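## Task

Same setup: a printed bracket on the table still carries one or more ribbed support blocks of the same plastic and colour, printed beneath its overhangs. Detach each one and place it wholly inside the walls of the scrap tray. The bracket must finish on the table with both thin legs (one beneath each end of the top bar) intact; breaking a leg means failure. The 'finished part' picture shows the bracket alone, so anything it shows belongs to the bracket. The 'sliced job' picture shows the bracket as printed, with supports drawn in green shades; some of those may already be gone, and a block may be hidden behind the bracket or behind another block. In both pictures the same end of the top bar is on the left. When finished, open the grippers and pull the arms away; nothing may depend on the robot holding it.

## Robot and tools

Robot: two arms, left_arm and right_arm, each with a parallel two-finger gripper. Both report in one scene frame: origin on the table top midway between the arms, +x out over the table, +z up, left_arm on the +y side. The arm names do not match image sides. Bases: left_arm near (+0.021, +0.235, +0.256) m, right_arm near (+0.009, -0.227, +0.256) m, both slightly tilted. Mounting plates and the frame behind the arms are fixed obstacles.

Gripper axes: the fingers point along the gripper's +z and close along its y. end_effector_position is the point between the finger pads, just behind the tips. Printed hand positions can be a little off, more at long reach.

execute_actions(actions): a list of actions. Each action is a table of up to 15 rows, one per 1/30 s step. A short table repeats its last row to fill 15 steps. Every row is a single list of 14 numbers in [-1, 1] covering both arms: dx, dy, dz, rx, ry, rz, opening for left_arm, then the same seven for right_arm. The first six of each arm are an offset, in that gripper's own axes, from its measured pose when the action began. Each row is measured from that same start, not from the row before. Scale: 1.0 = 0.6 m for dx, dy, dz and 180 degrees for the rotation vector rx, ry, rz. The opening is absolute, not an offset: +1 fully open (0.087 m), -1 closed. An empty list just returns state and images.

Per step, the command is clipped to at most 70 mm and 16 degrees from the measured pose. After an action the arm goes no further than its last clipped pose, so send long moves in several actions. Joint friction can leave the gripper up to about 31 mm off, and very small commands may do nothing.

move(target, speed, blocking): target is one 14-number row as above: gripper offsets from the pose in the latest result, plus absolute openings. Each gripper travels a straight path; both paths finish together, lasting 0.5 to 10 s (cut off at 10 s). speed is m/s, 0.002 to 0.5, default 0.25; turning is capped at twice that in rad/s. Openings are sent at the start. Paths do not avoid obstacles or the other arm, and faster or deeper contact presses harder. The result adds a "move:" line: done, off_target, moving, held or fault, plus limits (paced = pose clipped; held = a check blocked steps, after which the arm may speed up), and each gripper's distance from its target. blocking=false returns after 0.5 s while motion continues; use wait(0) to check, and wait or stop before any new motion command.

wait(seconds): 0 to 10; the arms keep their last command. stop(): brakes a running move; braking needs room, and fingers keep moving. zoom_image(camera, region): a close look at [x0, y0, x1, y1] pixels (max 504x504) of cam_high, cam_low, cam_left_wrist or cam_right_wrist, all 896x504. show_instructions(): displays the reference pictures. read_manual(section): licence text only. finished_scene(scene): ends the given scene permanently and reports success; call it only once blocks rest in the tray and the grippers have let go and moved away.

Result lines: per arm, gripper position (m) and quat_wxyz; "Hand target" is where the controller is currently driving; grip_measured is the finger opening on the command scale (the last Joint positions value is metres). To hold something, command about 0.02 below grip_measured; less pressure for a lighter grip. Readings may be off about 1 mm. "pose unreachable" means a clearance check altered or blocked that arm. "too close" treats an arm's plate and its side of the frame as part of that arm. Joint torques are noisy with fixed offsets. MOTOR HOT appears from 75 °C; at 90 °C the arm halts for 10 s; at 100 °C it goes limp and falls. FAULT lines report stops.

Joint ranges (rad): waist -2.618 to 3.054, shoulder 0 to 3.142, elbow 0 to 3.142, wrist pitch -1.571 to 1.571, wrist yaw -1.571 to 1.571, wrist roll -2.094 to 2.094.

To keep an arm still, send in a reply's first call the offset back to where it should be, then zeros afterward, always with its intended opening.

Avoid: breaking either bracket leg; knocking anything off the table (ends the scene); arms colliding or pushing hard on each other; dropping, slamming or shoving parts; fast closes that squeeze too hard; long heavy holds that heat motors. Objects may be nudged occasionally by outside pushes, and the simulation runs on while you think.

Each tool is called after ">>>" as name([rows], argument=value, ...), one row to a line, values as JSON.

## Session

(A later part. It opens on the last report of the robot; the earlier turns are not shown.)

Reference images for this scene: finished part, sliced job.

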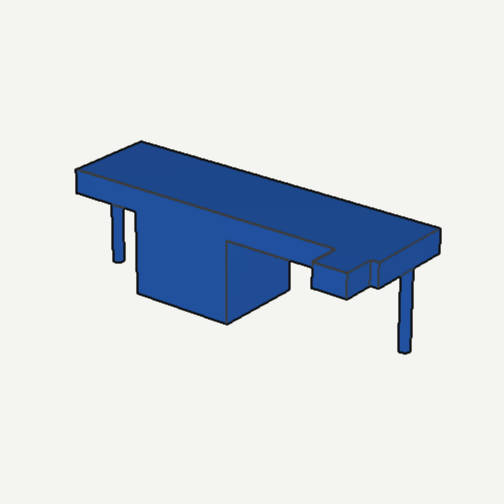

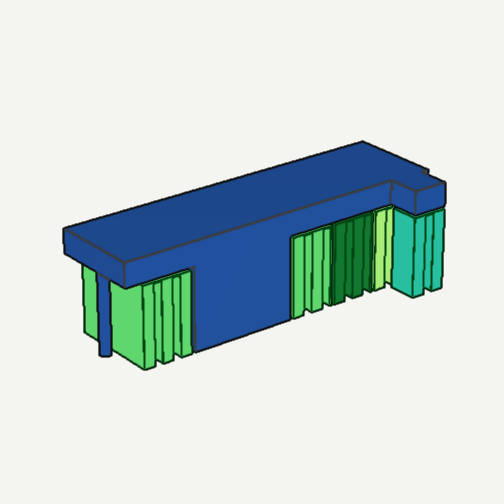

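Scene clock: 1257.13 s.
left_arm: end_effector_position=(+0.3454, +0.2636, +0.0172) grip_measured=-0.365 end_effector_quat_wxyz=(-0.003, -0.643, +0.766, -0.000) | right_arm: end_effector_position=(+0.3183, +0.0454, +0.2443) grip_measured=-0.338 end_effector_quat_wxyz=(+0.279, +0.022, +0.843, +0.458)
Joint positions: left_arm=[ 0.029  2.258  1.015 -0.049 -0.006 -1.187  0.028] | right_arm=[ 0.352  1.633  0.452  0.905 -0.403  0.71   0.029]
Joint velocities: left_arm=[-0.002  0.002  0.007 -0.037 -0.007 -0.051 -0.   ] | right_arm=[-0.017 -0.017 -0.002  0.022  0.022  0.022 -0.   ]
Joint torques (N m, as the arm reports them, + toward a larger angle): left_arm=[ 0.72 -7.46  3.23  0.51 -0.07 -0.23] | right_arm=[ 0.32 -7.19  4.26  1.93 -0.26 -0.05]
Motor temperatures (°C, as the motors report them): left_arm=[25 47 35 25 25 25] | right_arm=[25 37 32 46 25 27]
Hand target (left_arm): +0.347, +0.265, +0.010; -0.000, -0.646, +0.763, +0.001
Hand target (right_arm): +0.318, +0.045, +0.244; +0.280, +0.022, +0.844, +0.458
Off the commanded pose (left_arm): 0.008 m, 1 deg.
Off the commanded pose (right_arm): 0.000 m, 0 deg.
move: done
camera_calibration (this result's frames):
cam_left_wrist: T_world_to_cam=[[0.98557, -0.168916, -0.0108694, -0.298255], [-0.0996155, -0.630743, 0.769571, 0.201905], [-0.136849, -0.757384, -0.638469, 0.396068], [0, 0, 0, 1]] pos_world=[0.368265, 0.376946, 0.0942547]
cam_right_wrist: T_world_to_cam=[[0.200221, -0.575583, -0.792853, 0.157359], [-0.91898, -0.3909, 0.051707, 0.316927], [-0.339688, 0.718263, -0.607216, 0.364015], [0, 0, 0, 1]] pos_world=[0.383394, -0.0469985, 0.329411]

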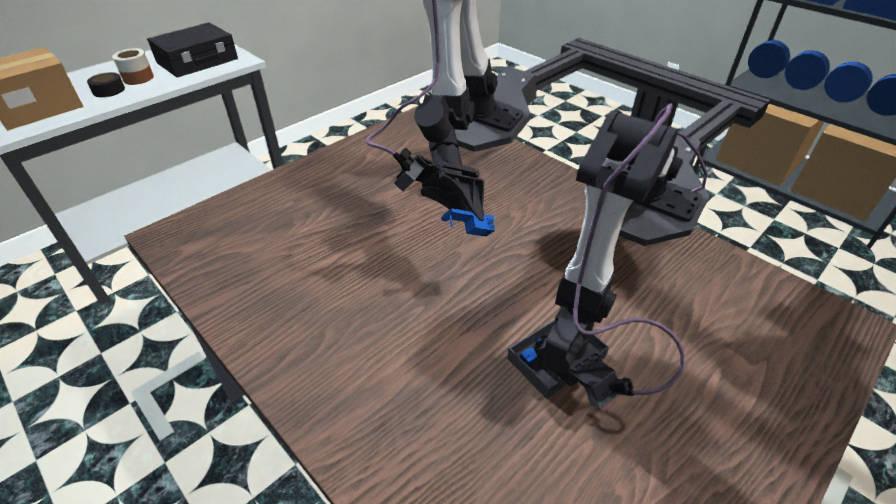

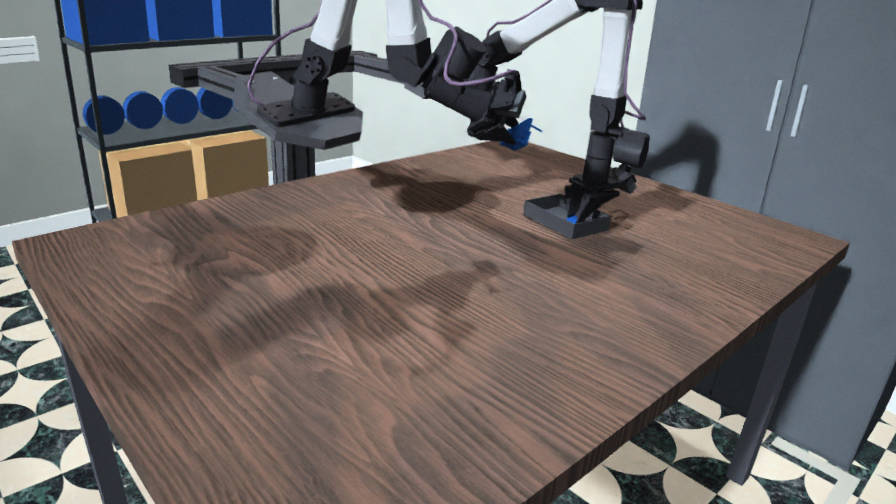

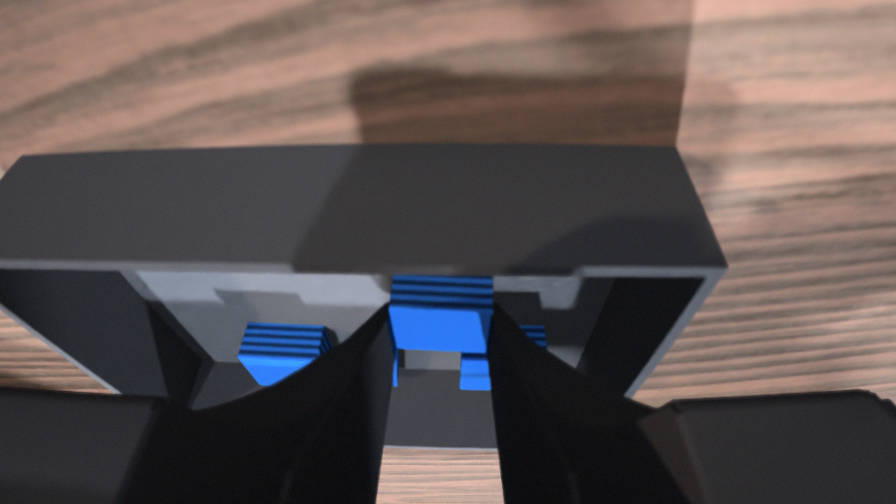

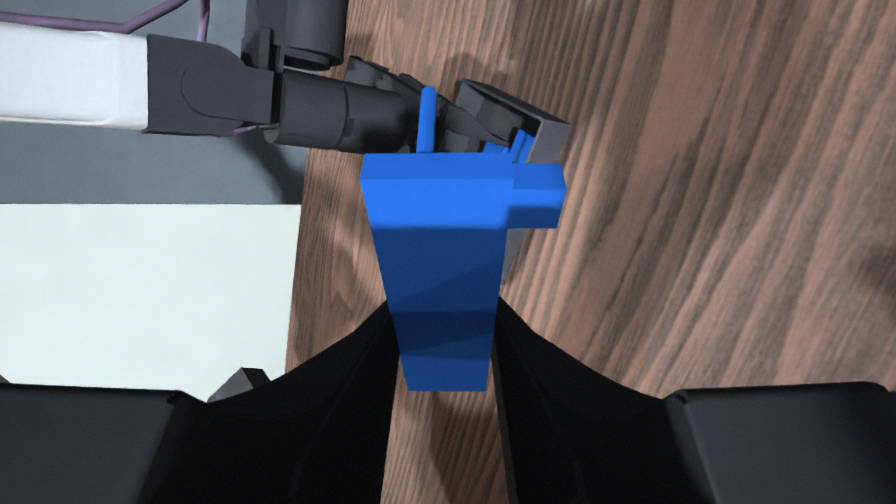

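>>> execute_actions([
  [[0,0,0,0,0,0,-0.40,0,0,0,0,0,0,-0.4],[0,0,0,0,0,0,-0.385,0,0,0,0,0,0,-0.4],[0,0,0,0,0,0,-0.372,0,0,0,0,0,0,-0.4],[0,0,0,0,0,0,-0.362,0,0,0,0,0,0,-0.4],[0,0,0,0,0,0,-0.352,0,0,0,0,0,0,-0.4],[0,0,0,0,0,0,-0.342,0,0,0,0,0,0,-0.4],[0,0,0,0,0,0,-0.33,0,0,0,0,0,0,-0.4],[0,0,0,0,0,0,-0.318,0,0,0,0,0,0,-0.4],[0,0,0,0,0,0,-0.305,0,0,0,0,0,0,-0.4],[0,0,0,0,0,0,-0.29,0,0,0,0,0,0,-0.4],[0,0,0,0,0,0,-0.275,0,0,0,0,0,0,-0.4],[0,0,0,0,0,0,-0.26,0,0,0,0,0,0,-0.4],[0,0,0,0,0,0,-0.245,0,0,0,0,0,0,-0.4],[0,0,0,0,0,0,-0.23,0,0,0,0,0,0,-0.4],[0,0,0,0,0,0,-0.22,0,0,0,0,0,0,-0.4]],
])

>>> move(target=[0, 0, -0.085, 0, 0, 0, -0.22, 0, 0, 0, 0, 0, 0, -0.4], speed=0.07)

Scene clock: 1266.77 s.
left_arm: end_effector_position=(+0.3462, +0.2638, +0.0172) grip_measured=-0.225 end_effector_quat_wxyz=(-0.001, -0.643, +0.766, -0.001) | right_arm: end_effector_position=(+0.3183, +0.0454, +0.2443) grip_measured=-0.338 end_effector_quat_wxyz=(+0.279, +0.022, +0.843, +0.458)
Joint positions: left_arm=[ 0.029  2.258  1.015 -0.046 -0.006 -1.187  0.034] | right_arm=[ 0.352  1.633  0.452  0.905 -0.403  0.71   0.029]
Joint velocities: left_arm=[-0.017 -0.002  0.007  0.022  0.022 -0.022  0.009] | right_arm=[ 0.002  0.002 -0.007  0.066 -0.081 -0.037  0.001]
Joint torques (N m, as the arm reports them, + toward a larger angle): left_arm=[ 0.47 -9.3   2.05  0.36 -0.04 -0.17] | right_arm=[ 0.34 -7.17  4.36  1.93 -0.26 -0.03]
Motor temperatures (°C, as the motors report them): left_arm=[25 47 35 25 25 25] | right_arm=[25 38 31 46 25 27]
Hand target (left_arm): +0.345, +0.264, +0.017; -0.003, -0.643, +0.766, -0.000
Hand target (right_arm): +0.318, +0.045, +0.244; +0.279, +0.022, +0.843, +0.458
Off the commanded pose (left_arm): 0.001 m, 0 deg.
Off the commanded pose (right_arm): 0.000 m, 0 deg.
camera_calibration (this result's frames):
cam_left_wrist: T_world_to_cam=[[0.985667, -0.168509, -0.00803604, -0.299169], [-0.101653, -0.631273, 0.76887, 0.202975], [-0.134634, -0.757033, -0.639355, 0.395414], [0, 0, 0, 1]] pos_world=[0.36875, 0.377061, 0.0943446]
cam_right_wrist: T_world_to_cam=[[0.200221, -0.575583, -0.792853, 0.157359], [-0.91898, -0.3909, 0.051707, 0.316927], [-0.339688, 0.718263, -0.607216, 0.364015], [0, 0, 0, 1]] pos_world=[0.383394, -0.0469985, 0.329411]

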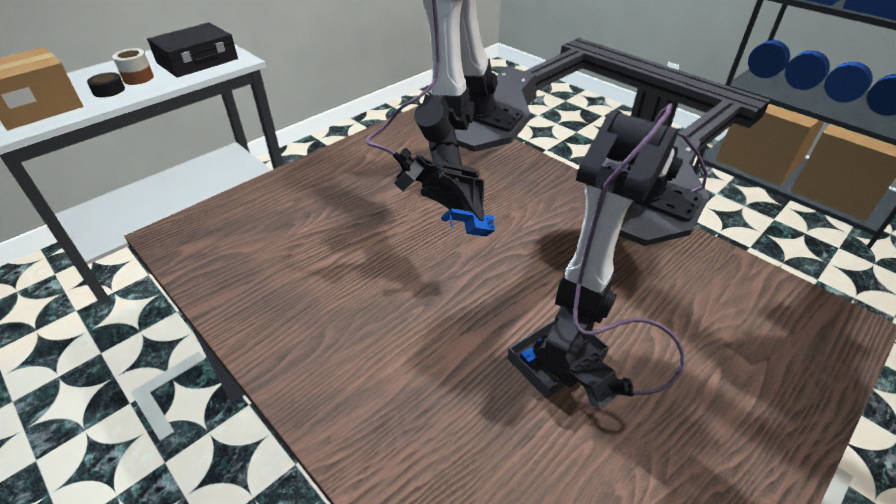

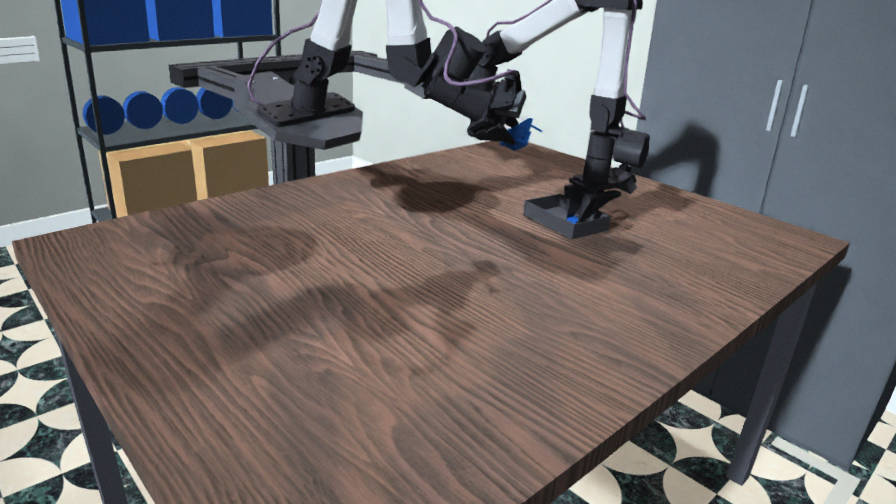

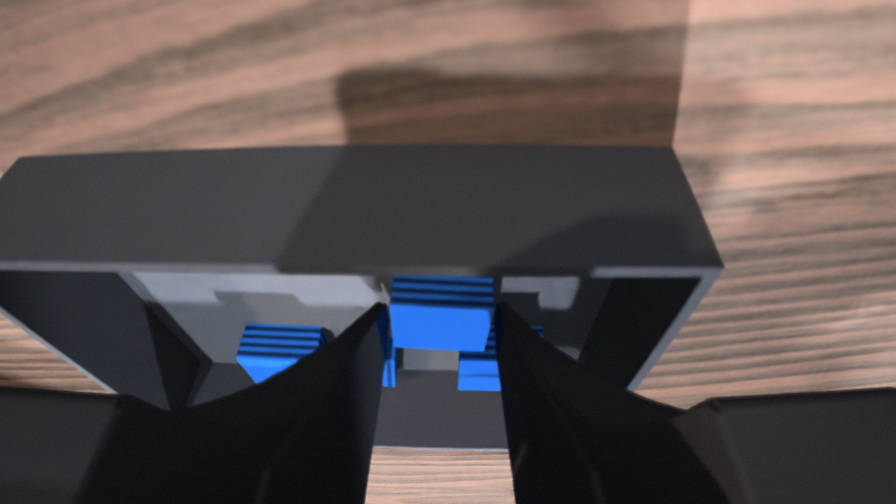

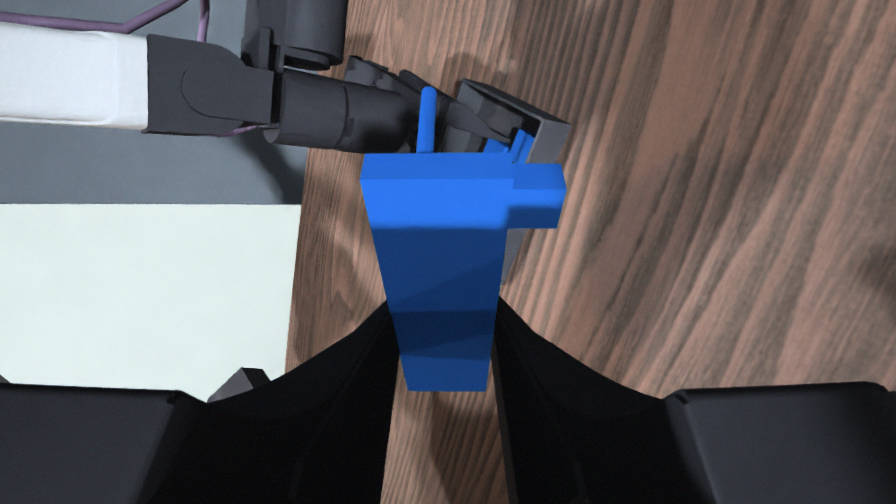

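Scene clock: 1267.97 s.
left_arm: end_effector_position=(+0.3612, +0.2674, +0.0674) grip_measured=-0.220 end_effector_quat_wxyz=(+0.015, -0.643, +0.766, -0.010) | right_arm: end_effector_position=(+0.3183, +0.0454, +0.2443) grip_measured=-0.338 end_effector_quat_wxyz=(+0.279, +0.022, +0.843, +0.458)
Joint positions: left_arm=[ 0.029  2.077  0.99  -0.165 -0.006 -1.187  0.034] | right_arm=[ 0.352  1.633  0.452  0.905 -0.403  0.71   0.029]
Joint velocities: left_arm=[-0.017 -0.032 -0.007 -0.066  0.095  0.066  0.001] | right_arm=[-0.012 -0.002 -0.017  0.022 -0.037 -0.037 -0.001]
Joint torques (N m, as the arm reports them, + toward a larger angle): left_arm=[  0.42 -10.03   0.9    0.25  -0.03  -0.17] | right_arm=[ 0.37 -7.18  4.35  1.92 -0.25 -0.02]
Motor temperatures (°C, as the motors report them): left_arm=[25 47 34 25 25 25] | right_arm=[25 38 31 46 25 27]
Hand target (left_arm): +0.347, +0.264, +0.069; -0.001, -0.643, +0.766, -0.001
Hand target (right_arm): +0.318, +0.045, +0.244; +0.279, +0.022, +0.843, +0.458
Off the commanded pose (left_arm): 0.015 m, 2 deg.
Off the commanded pose (right_arm): 0.000 m, 0 deg.
move: off_target (left_arm)
camera_calibration (this result's frames):
cam_left_wrist: T_world_to_cam=[[0.985399, -0.168268, 0.0259855, -0.315232], [-0.128837, -0.637134, 0.759908, 0.180154], [-0.111312, -0.752161, -0.64951, 0.423278], [0, 0, 0, 1]] pos_world=[0.380956, 0.380112, 0.146214]
cam_right_wrist: T_world_to_cam=[[0.200221, -0.575583, -0.792853, 0.157359], [-0.91898, -0.3909, 0.051707, 0.316927], [-0.339688, 0.718263, -0.607216, 0.364015], [0, 0, 0, 1]] pos_world=[0.383394, -0.0469985, 0.329411]

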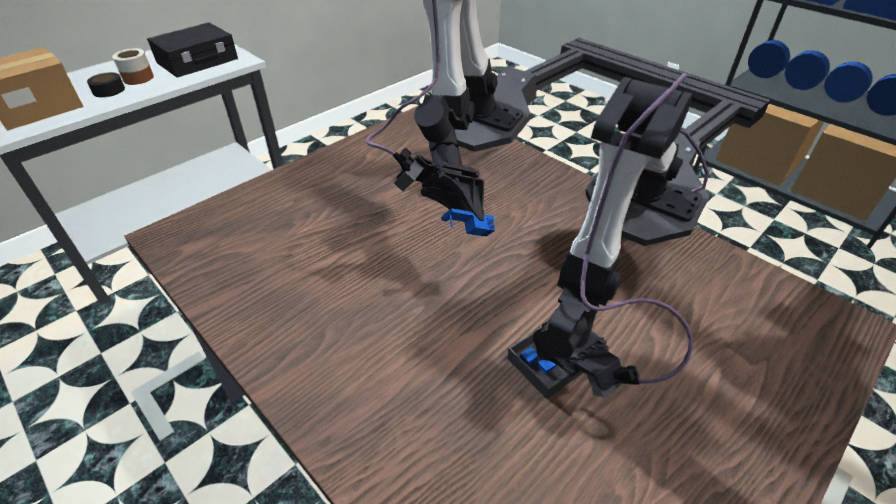

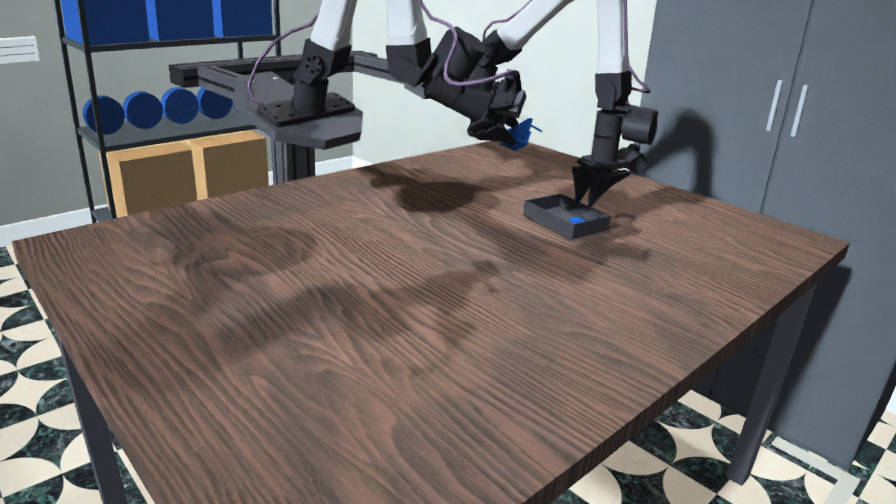

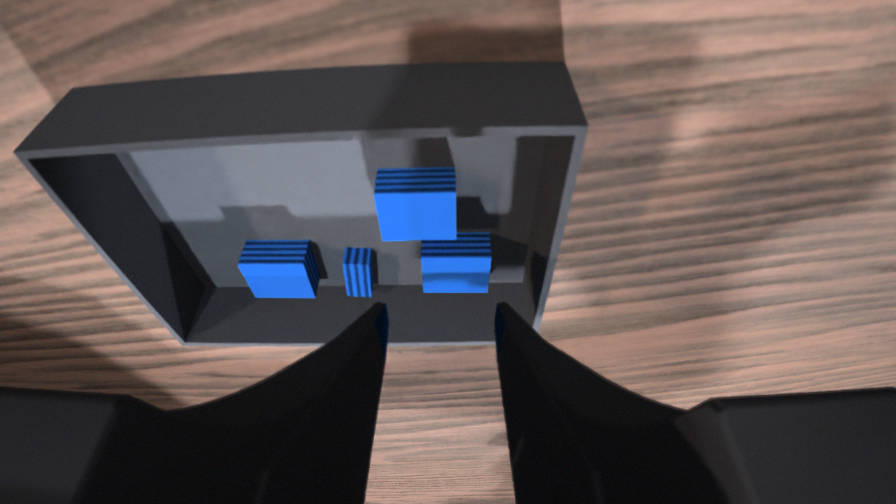

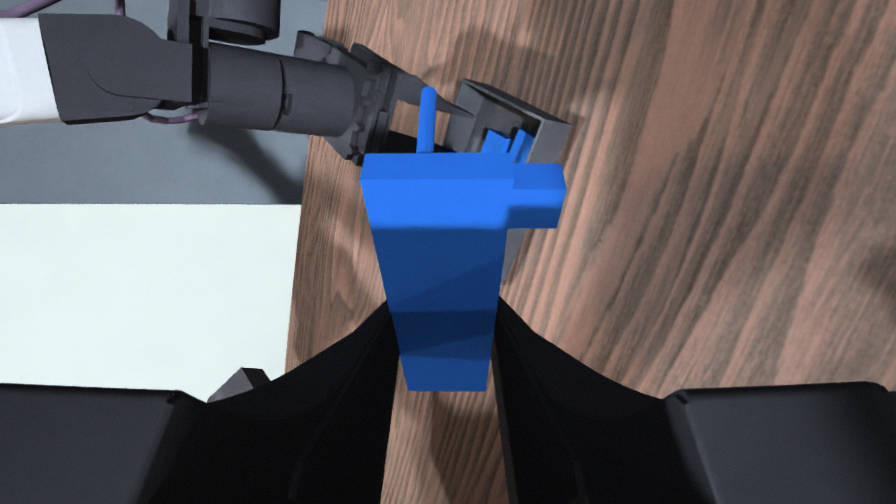

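>>> move(target=[0.2725, -0.1223, -0.3164, 0.28707, 0.19144, 0.03995, 0.05, -0.1065, -0.0019, 0.0087, -0.0026, -0.0032, 0.3319, -0.4], speed=0.25)

Scene clock: 1311.97 s.
left_arm: end_effector_position=(+0.4093, +0.0973, +0.2668) grip_measured=+0.050 end_effector_quat_wxyz=(+0.082, -0.493, +0.690, -0.524) | right_arm: end_effector_position=(+0.3693, +0.0320, +0.2729) grip_measured=-0.338 end_effector_quat_wxyz=(+0.022, +0.434, +0.720, +0.541)
Joint positions: left_arm=[-0.182  1.666  0.512  0.776  0.663 -1.541  0.046] | right_arm=[ 0.194  1.716  0.558  0.875 -0.55   1.694  0.029]
Joint velocities: left_arm=[-0.002 -0.012 -0.012 -0.022 -0.037 -0.007  0.001] | right_arm=[ 0.002 -0.027 -0.007 -0.051 -0.007 -0.007  0.001]
Joint torques (N m, as the arm reports them, + toward a larger angle): left_arm=[-1.14 -6.35  2.1   1.76  0.36 -0.17] | right_arm=[-0.92 -6.73  6.18  1.75 -0.41  0.06]
Motor temperatures (°C, as the motors report them): left_arm=[25 51 33 26 25 25] | right_arm=[25 38 31 46 25 27]
Hand target (left_arm): +0.399, +0.092, +0.261; +0.066, -0.496, +0.691, -0.522
Hand target (right_arm): +0.375, +0.030, +0.271; +0.018, +0.440, +0.717, +0.540
Off the commanded pose (left_arm): 0.015 m, 2 deg.
Off the commanded pose (right_arm): 0.007 m, 1 deg.
move: off_target (left_arm)
camera_calibration (this result's frames):
cam_left_wrist: T_world_to_cam=[[0.600829, 0.0335558, 0.798673, -0.464852], [-0.799151, 0.00144624, 0.601129, 0.181076], [0.0190163, -0.999436, 0.0276851, 0.220237], [0, 0, 0, 1]] pos_world=[0.419815, 0.235449, 0.256317]
cam_right_wrist: T_world_to_cam=[[-0.614765, -0.0279421, -0.788215, 0.444322], [-0.773806, -0.172001, 0.609623, 0.144173], [-0.152608, 0.9847, 0.0841181, 0.142039], [0, 0, 0, 1]] pos_world=[0.406392, -0.102653, 0.250383]

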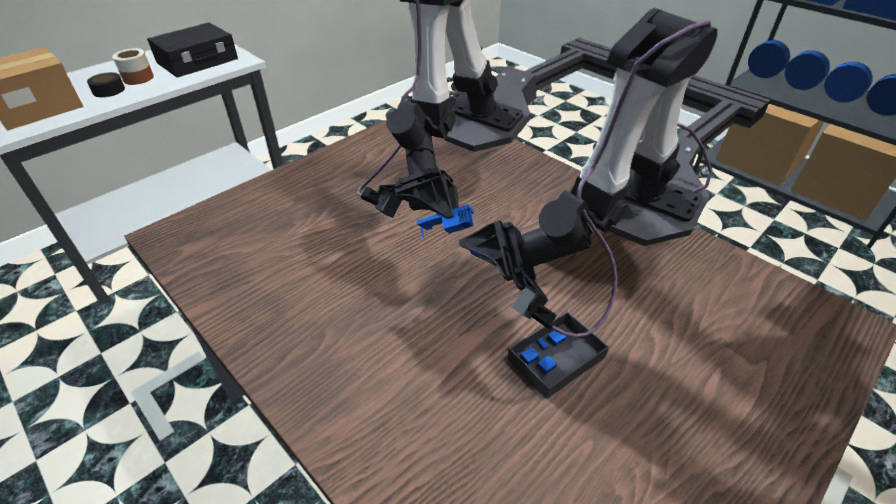

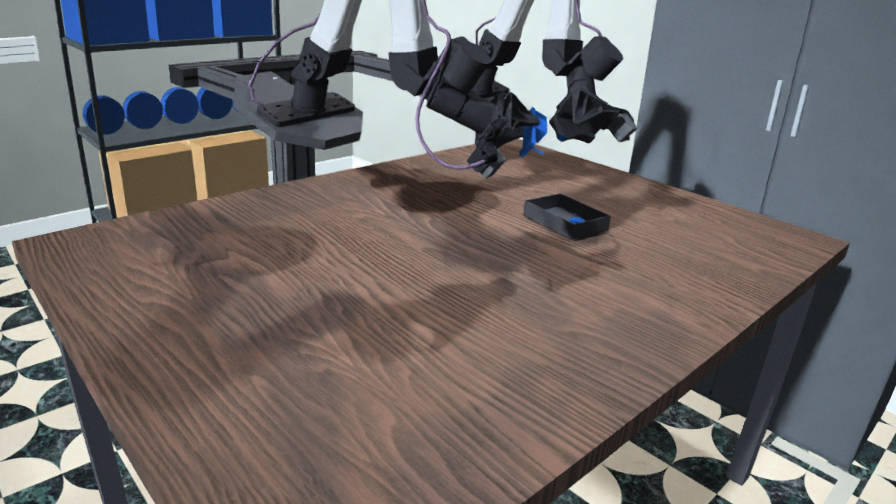

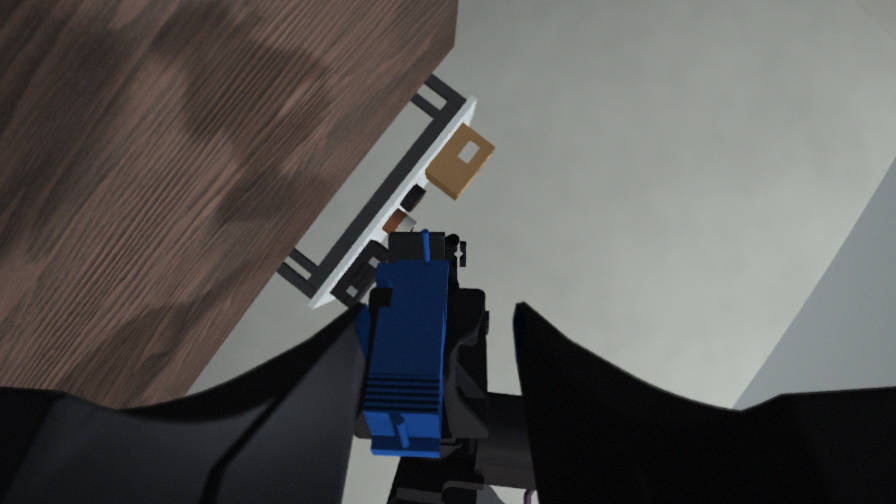

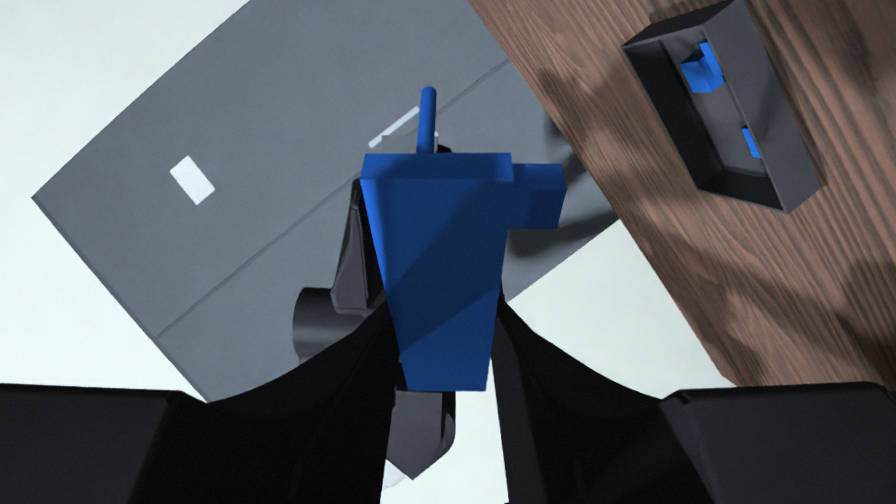

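>>> zoom_image(camera="cam_left_wrist", region=[320, 340, 500, 480])

Region (320, 340, 500, 480) of cam_left_wrist's 896x504 image, scaled by 2.800, with more detail than that image has.

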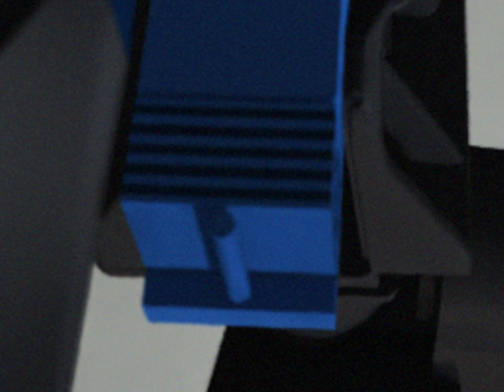

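>>> move(target=[0.0167, 0.0056, -0.0021, 0.02529, -0.11909, -0.04068, 0.05, -0.0506, 0.0234, 0.0113, 0.0252, 0.0801, -0.0181, -0.4], speed=0.15)

Scene clock: 1433.57 s.
left_arm: end_effector_position=(+0.4081, +0.0901, +0.2697) grip_measured=+0.050 end_effector_quat_wxyz=(+0.195, -0.619, +0.608, -0.457) | right_arm: end_effector_position=(+0.3954, +0.0213, +0.2713) grip_measured=-0.338 end_effector_quat_wxyz=(-0.069, +0.342, +0.751, +0.560)
Joint positions: left_arm=[-0.443  1.535  0.34   0.903  0.039 -1.782  0.046] | right_arm=[ 0.057  1.862  0.855  0.58  -0.931  1.5    0.029]
Joint velocities: left_arm=[-0.007 -0.012 -0.002 -0.007 -0.066 -0.007 -0.001] | right_arm=[ 0.002  0.007 -0.007 -0.051  0.007 -0.022 -0.   ]
Joint torques (N m, as the arm reports them, + toward a larger angle): left_arm=[-1.49 -6.68  2.09  1.93  0.   -0.19] | right_arm=[-1.13 -8.6   6.79  1.45 -0.58 -0.04]
Motor temperatures (°C, as the motors report them): left_arm=[25 44 31 34 25 25] | right_arm=[25 38 33 44 25 27]
Hand target (left_arm): +0.402, +0.089, +0.270; -0.194, +0.621, -0.606, +0.457
Hand target (right_arm): +0.400, +0.019, +0.269; -0.071, +0.343, +0.751, +0.560
Off the commanded pose (left_arm): 0.007 m, 0 deg.
Off the commanded pose (right_arm): 0.007 m, 0 deg.
move: done
camera_calibration (this result's frames):
cam_left_wrist: T_world_to_cam=[[0.581089, 0.18722, 0.792013, -0.470139], [-0.711832, -0.354817, 0.606135, 0.173468], [0.394501, -0.915998, -0.072911, 0.0793263], [0, 0, 0, 1]] pos_world=[0.365378, 0.222232, 0.272994]
cam_right_wrist: T_world_to_cam=[[-0.6061, -0.132871, -0.784212, 0.456524], [-0.688958, -0.404989, 0.601099, 0.137247], [-0.397466, 0.904615, 0.153922, 0.236238], [0, 0, 0, 1]] pos_world=[0.465153, -0.0974619, 0.23915]

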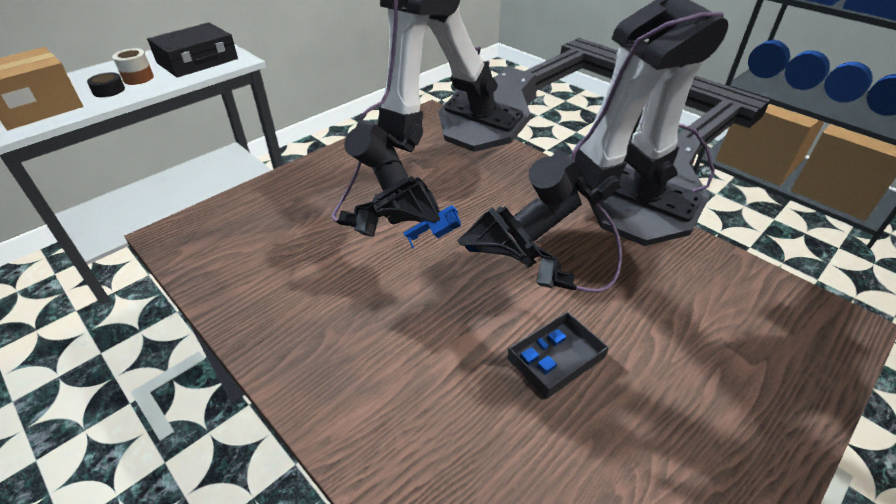

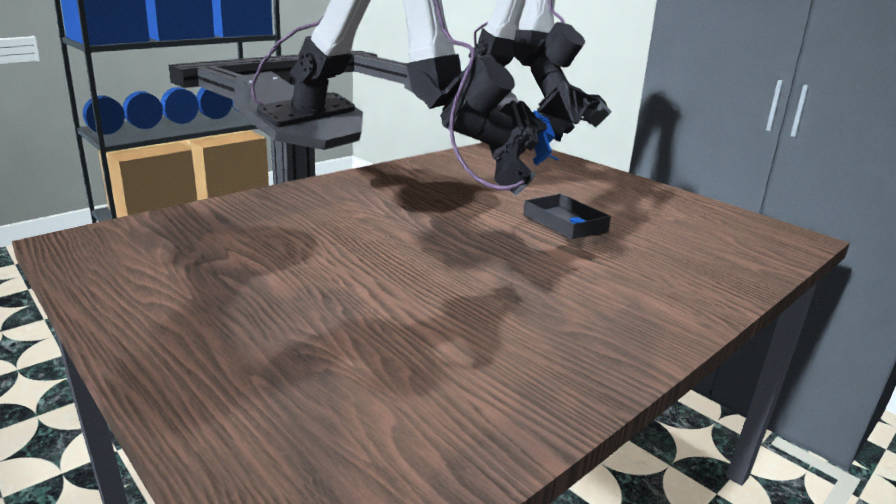

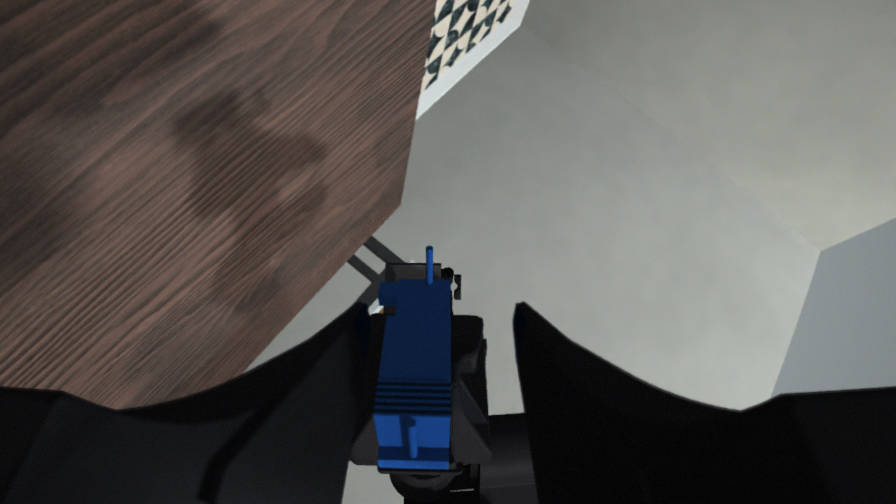

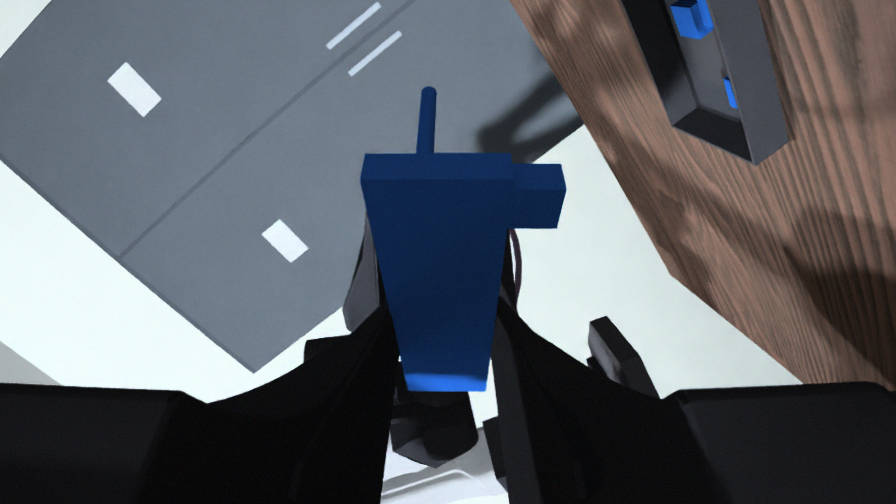

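>>> execute_actions(actions=[])

Scene clock: 1445.20 s.
left_arm: end_effector_position=(+0.4083, +0.0906, +0.2696) grip_measured=+0.050 end_effector_quat_wxyz=(+0.196, -0.620, +0.607, -0.457) | right_arm: end_effector_position=(+0.3950, +0.0213, +0.2712) grip_measured=-0.338 end_effector_quat_wxyz=(-0.069, +0.342, +0.752, +0.560)
Joint positions: left_arm=[-0.443  1.535  0.34   0.903  0.036 -1.783  0.046] | right_arm=[ 0.057  1.862  0.855  0.577 -0.932  1.498  0.029]
Joint velocities: left_arm=[ 0.002 -0.017  0.007  0.022  0.007 -0.051 -0.   ] | right_arm=[-0.002 -0.012  0.002 -0.007  0.051  0.007 -0.001]
Joint torques (N m, as the arm reports them, + toward a larger angle): left_arm=[-1.47 -6.68  2.09  1.92  0.01 -0.18] | right_arm=[-1.   -8.52  6.83  1.44 -0.55 -0.06]
Motor temperatures (°C, as the motors report them): left_arm=[25 44 31 35 25 25] | right_arm=[25 39 34 43 26 27]
Hand target (left_arm): +0.402, +0.090, +0.270; -0.194, +0.621, -0.606, +0.457
Hand target (right_arm): +0.400, +0.019, +0.269; -0.071, +0.343, +0.751, +0.560
Off the commanded pose (left_arm): 0.007 m, 0 deg.
Off the commanded pose (right_arm): 0.007 m, 0 deg.
camera_calibration (this result's frames):
cam_left_wrist: T_world_to_cam=[[0.580686, 0.188158, 0.792086, -0.470226], [-0.710653, -0.35754, 0.605919, 0.173721], [0.397211, -0.914747, -0.0739036, 0.0786967], [0, 0, 0, 1]] pos_world=[0.36525, 0.222576, 0.273015]
cam_right_wrist: T_world_to_cam=[[-0.60669, -0.133896, -0.783581, 0.456311], [-0.687746, -0.405928, 0.601853, 0.136437], [-0.398663, 0.904043, 0.154186, 0.236523], [0, 0, 0, 1]] pos_world=[0.464967, -0.0973455, 0.238973]

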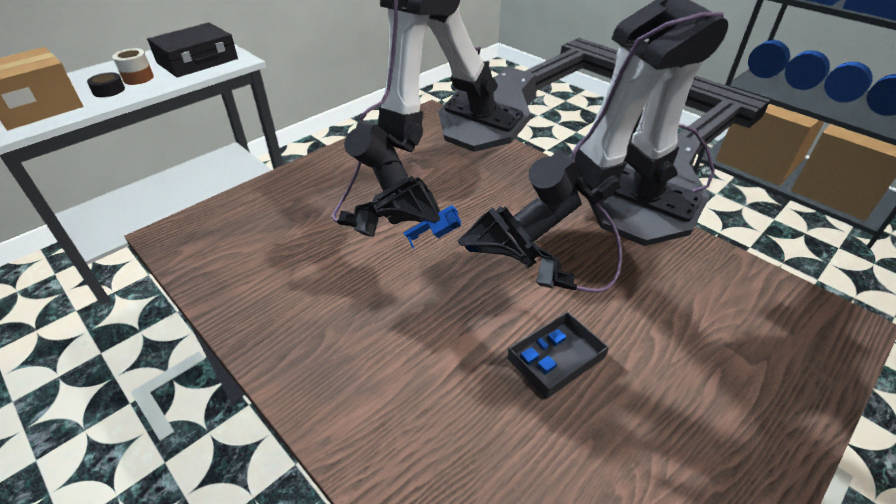

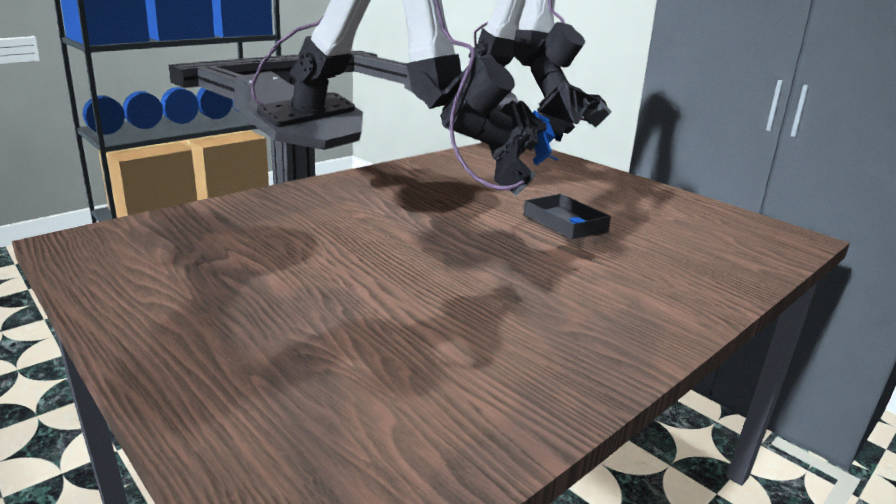

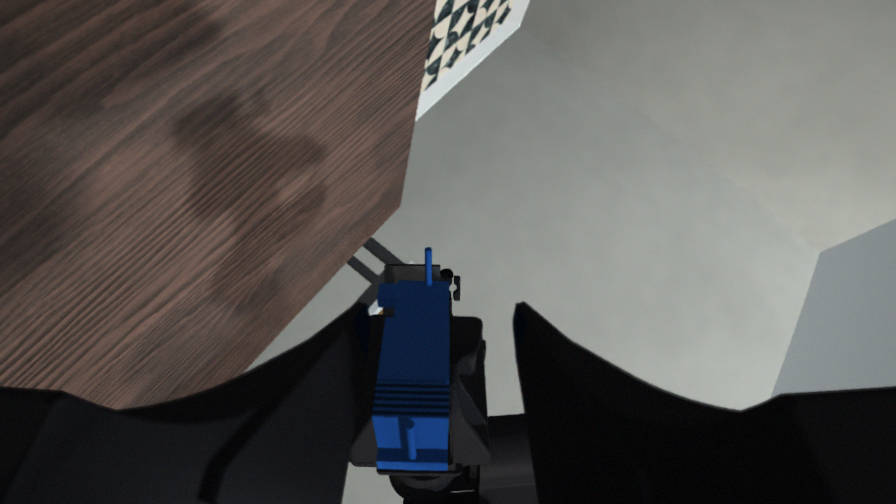

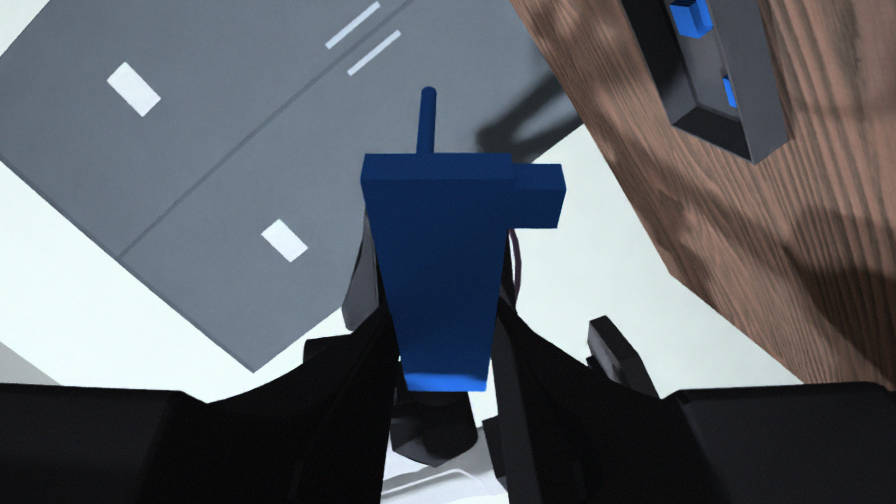

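>>> zoom_image(camera="cam_left_wrist", region=[320, 240, 560, 504])

>>> show_instructions()

Region (320, 240, 560, 504) of cam_left_wrist's 896x504 image, scaled by 1.909, with more detail than that image has; it fills the left 458 columns of this view, and the rest is white.

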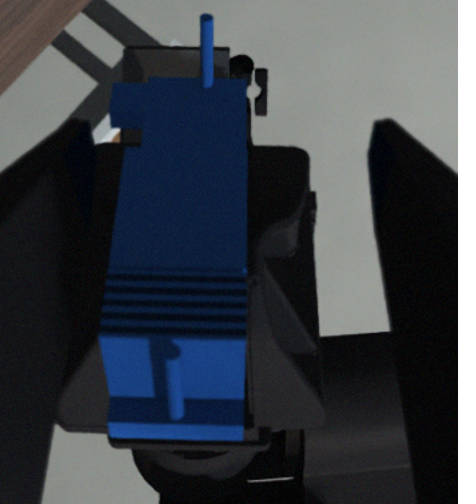

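Reference images for this scene: finished part, sliced job.

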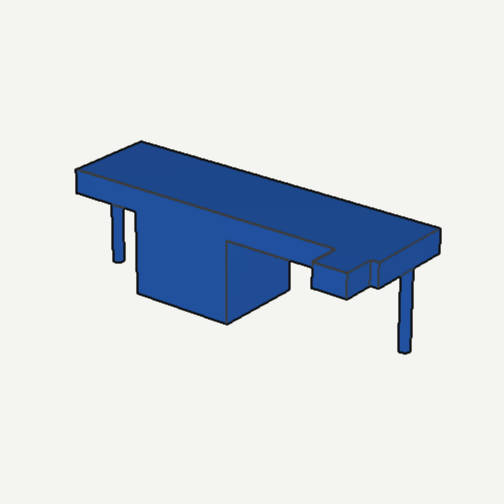

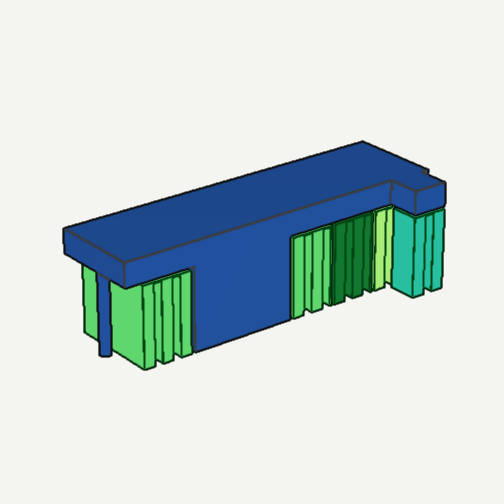

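>>> move(target=[0.0697, 0.0243, -0.0300, -0.00776, 0.0342, 0.0105, 0.05, 0, 0, 0, 0, 0, 0, -0.4], speed=0.03)

Scene clock: 1515.90 s.
left_arm: end_effector_position=(+0.3888, +0.0555, +0.2834) grip_measured=+0.050 end_effector_quat_wxyz=(+0.170, -0.588, +0.627, -0.482) | right_arm: end_effector_position=(+0.3950, +0.0213, +0.2712) grip_measured=-0.338 end_effector_quat_wxyz=(-0.069, +0.342, +0.752, +0.560)
Joint positions: left_arm=[-0.547  1.499  0.32   0.903  0.036 -1.783  0.046] | right_arm=[ 0.057  1.862  0.855  0.577 -0.932  1.498  0.029]
Joint velocities: left_arm=[-0.012  0.007  0.002  0.007 -0.007  0.022 -0.001] | right_arm=[ 0.002 -0.022  0.037 -0.007 -0.022  0.037  0.001]
Joint torques (N m, as the arm reports them, + toward a larger angle): left_arm=[-1.42 -6.47  2.17  1.78  0.12 -0.12] | right_arm=[-0.05 -9.87  4.93  1.6  -0.42 -0.05]
Motor temperatures (°C, as the motors report them): left_arm=[25 43 31 38 25 25] | right_arm=[25 42 35 41 26 27]
Hand target (left_arm): +0.379, +0.054, +0.281; -0.162, +0.587, -0.632, +0.479
Hand target (right_arm): +0.395, +0.021, +0.271; -0.069, +0.342, +0.752, +0.560
Off the commanded pose (left_arm): 0.010 m, 1 deg.
Off the commanded pose (right_arm): 0.000 m, 0 deg.
move: done
camera_calibration (this result's frames):
cam_left_wrist: T_world_to_cam=[[0.579979, 0.157856, 0.799191, -0.463317], [-0.754316, -0.266401, 0.600032, 0.152522], [0.307624, -0.950848, -0.0354338, 0.0813698], [0, 0, 0, 1]] pos_world=[0.358733, 0.19114, 0.281644]
cam_right_wrist: T_world_to_cam=[[-0.60669, -0.133896, -0.783581, 0.456311], [-0.687746, -0.405928, 0.601853, 0.136437], [-0.398663, 0.904043, 0.154186, 0.236523], [0, 0, 0, 1]] pos_world=[0.464967, -0.0973455, 0.238973]

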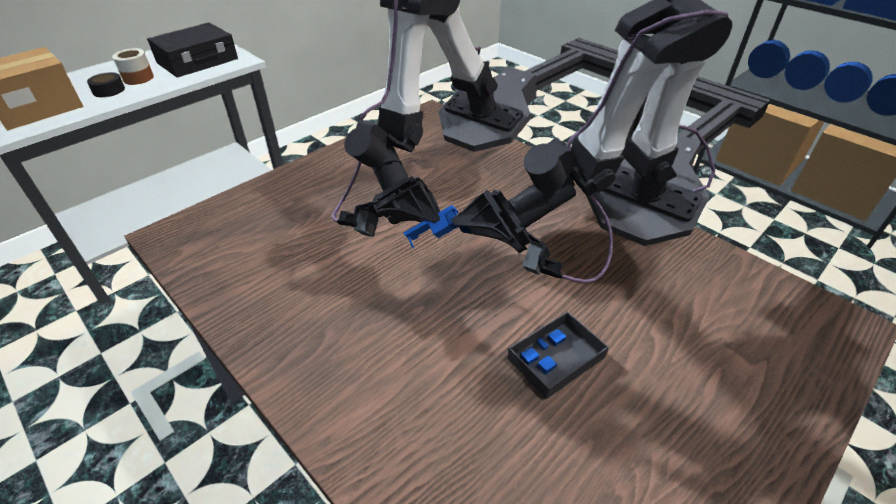

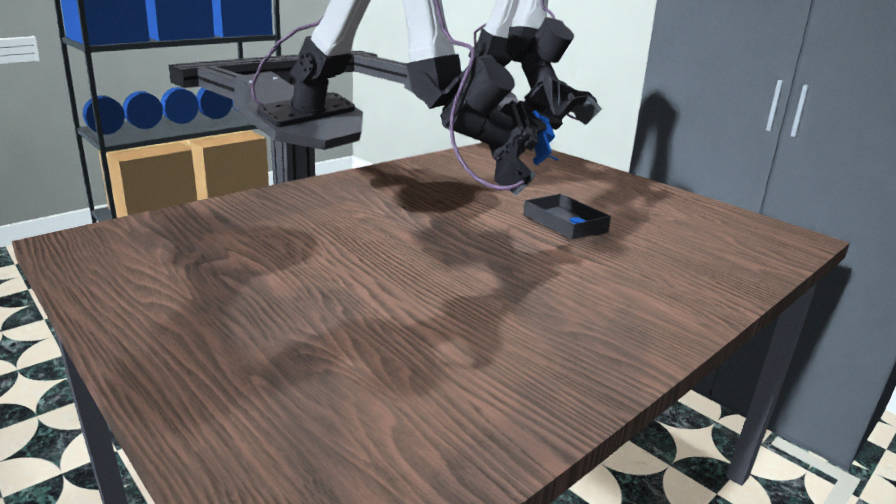

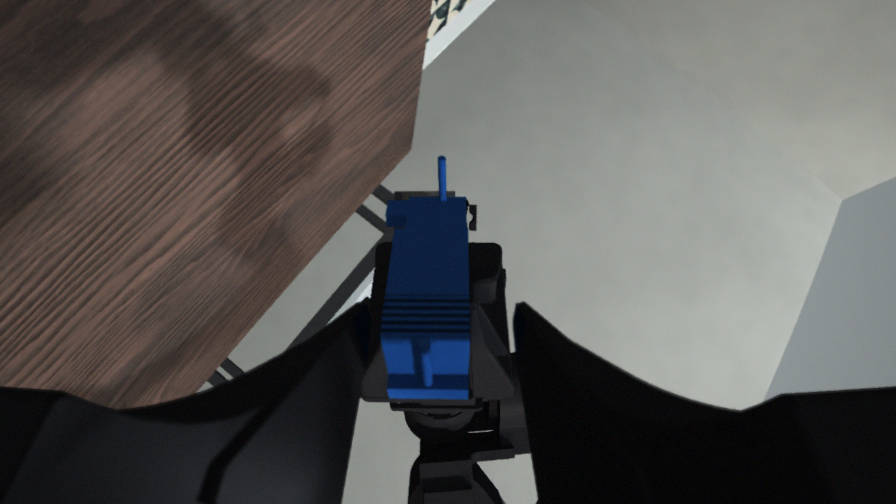

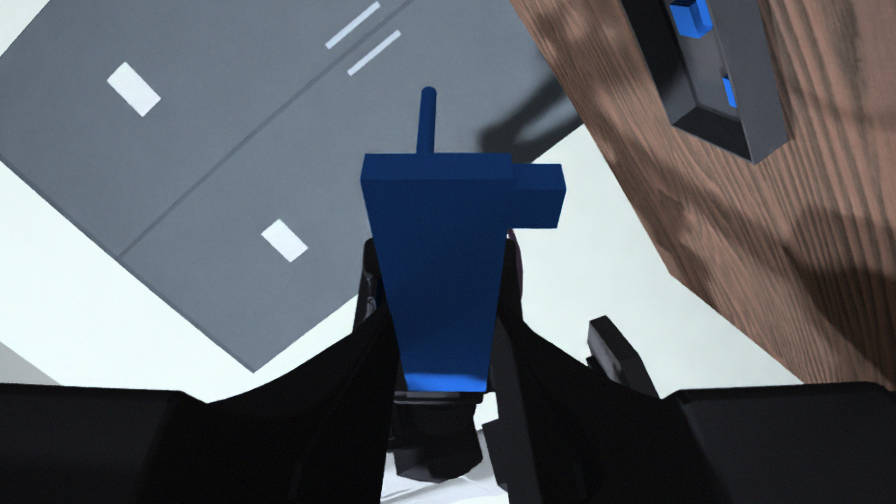

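>>> zoom_image(camera="cam_left_wrist", region=[340, 260, 540, 420])

Region (340, 260, 540, 420) of cam_left_wrist's 896x504 image, scaled by 2.520, with more detail than that image has; it fills the top 403 rows of this view, and the rest is white.

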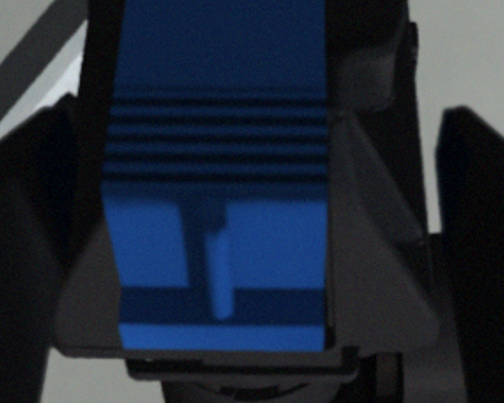

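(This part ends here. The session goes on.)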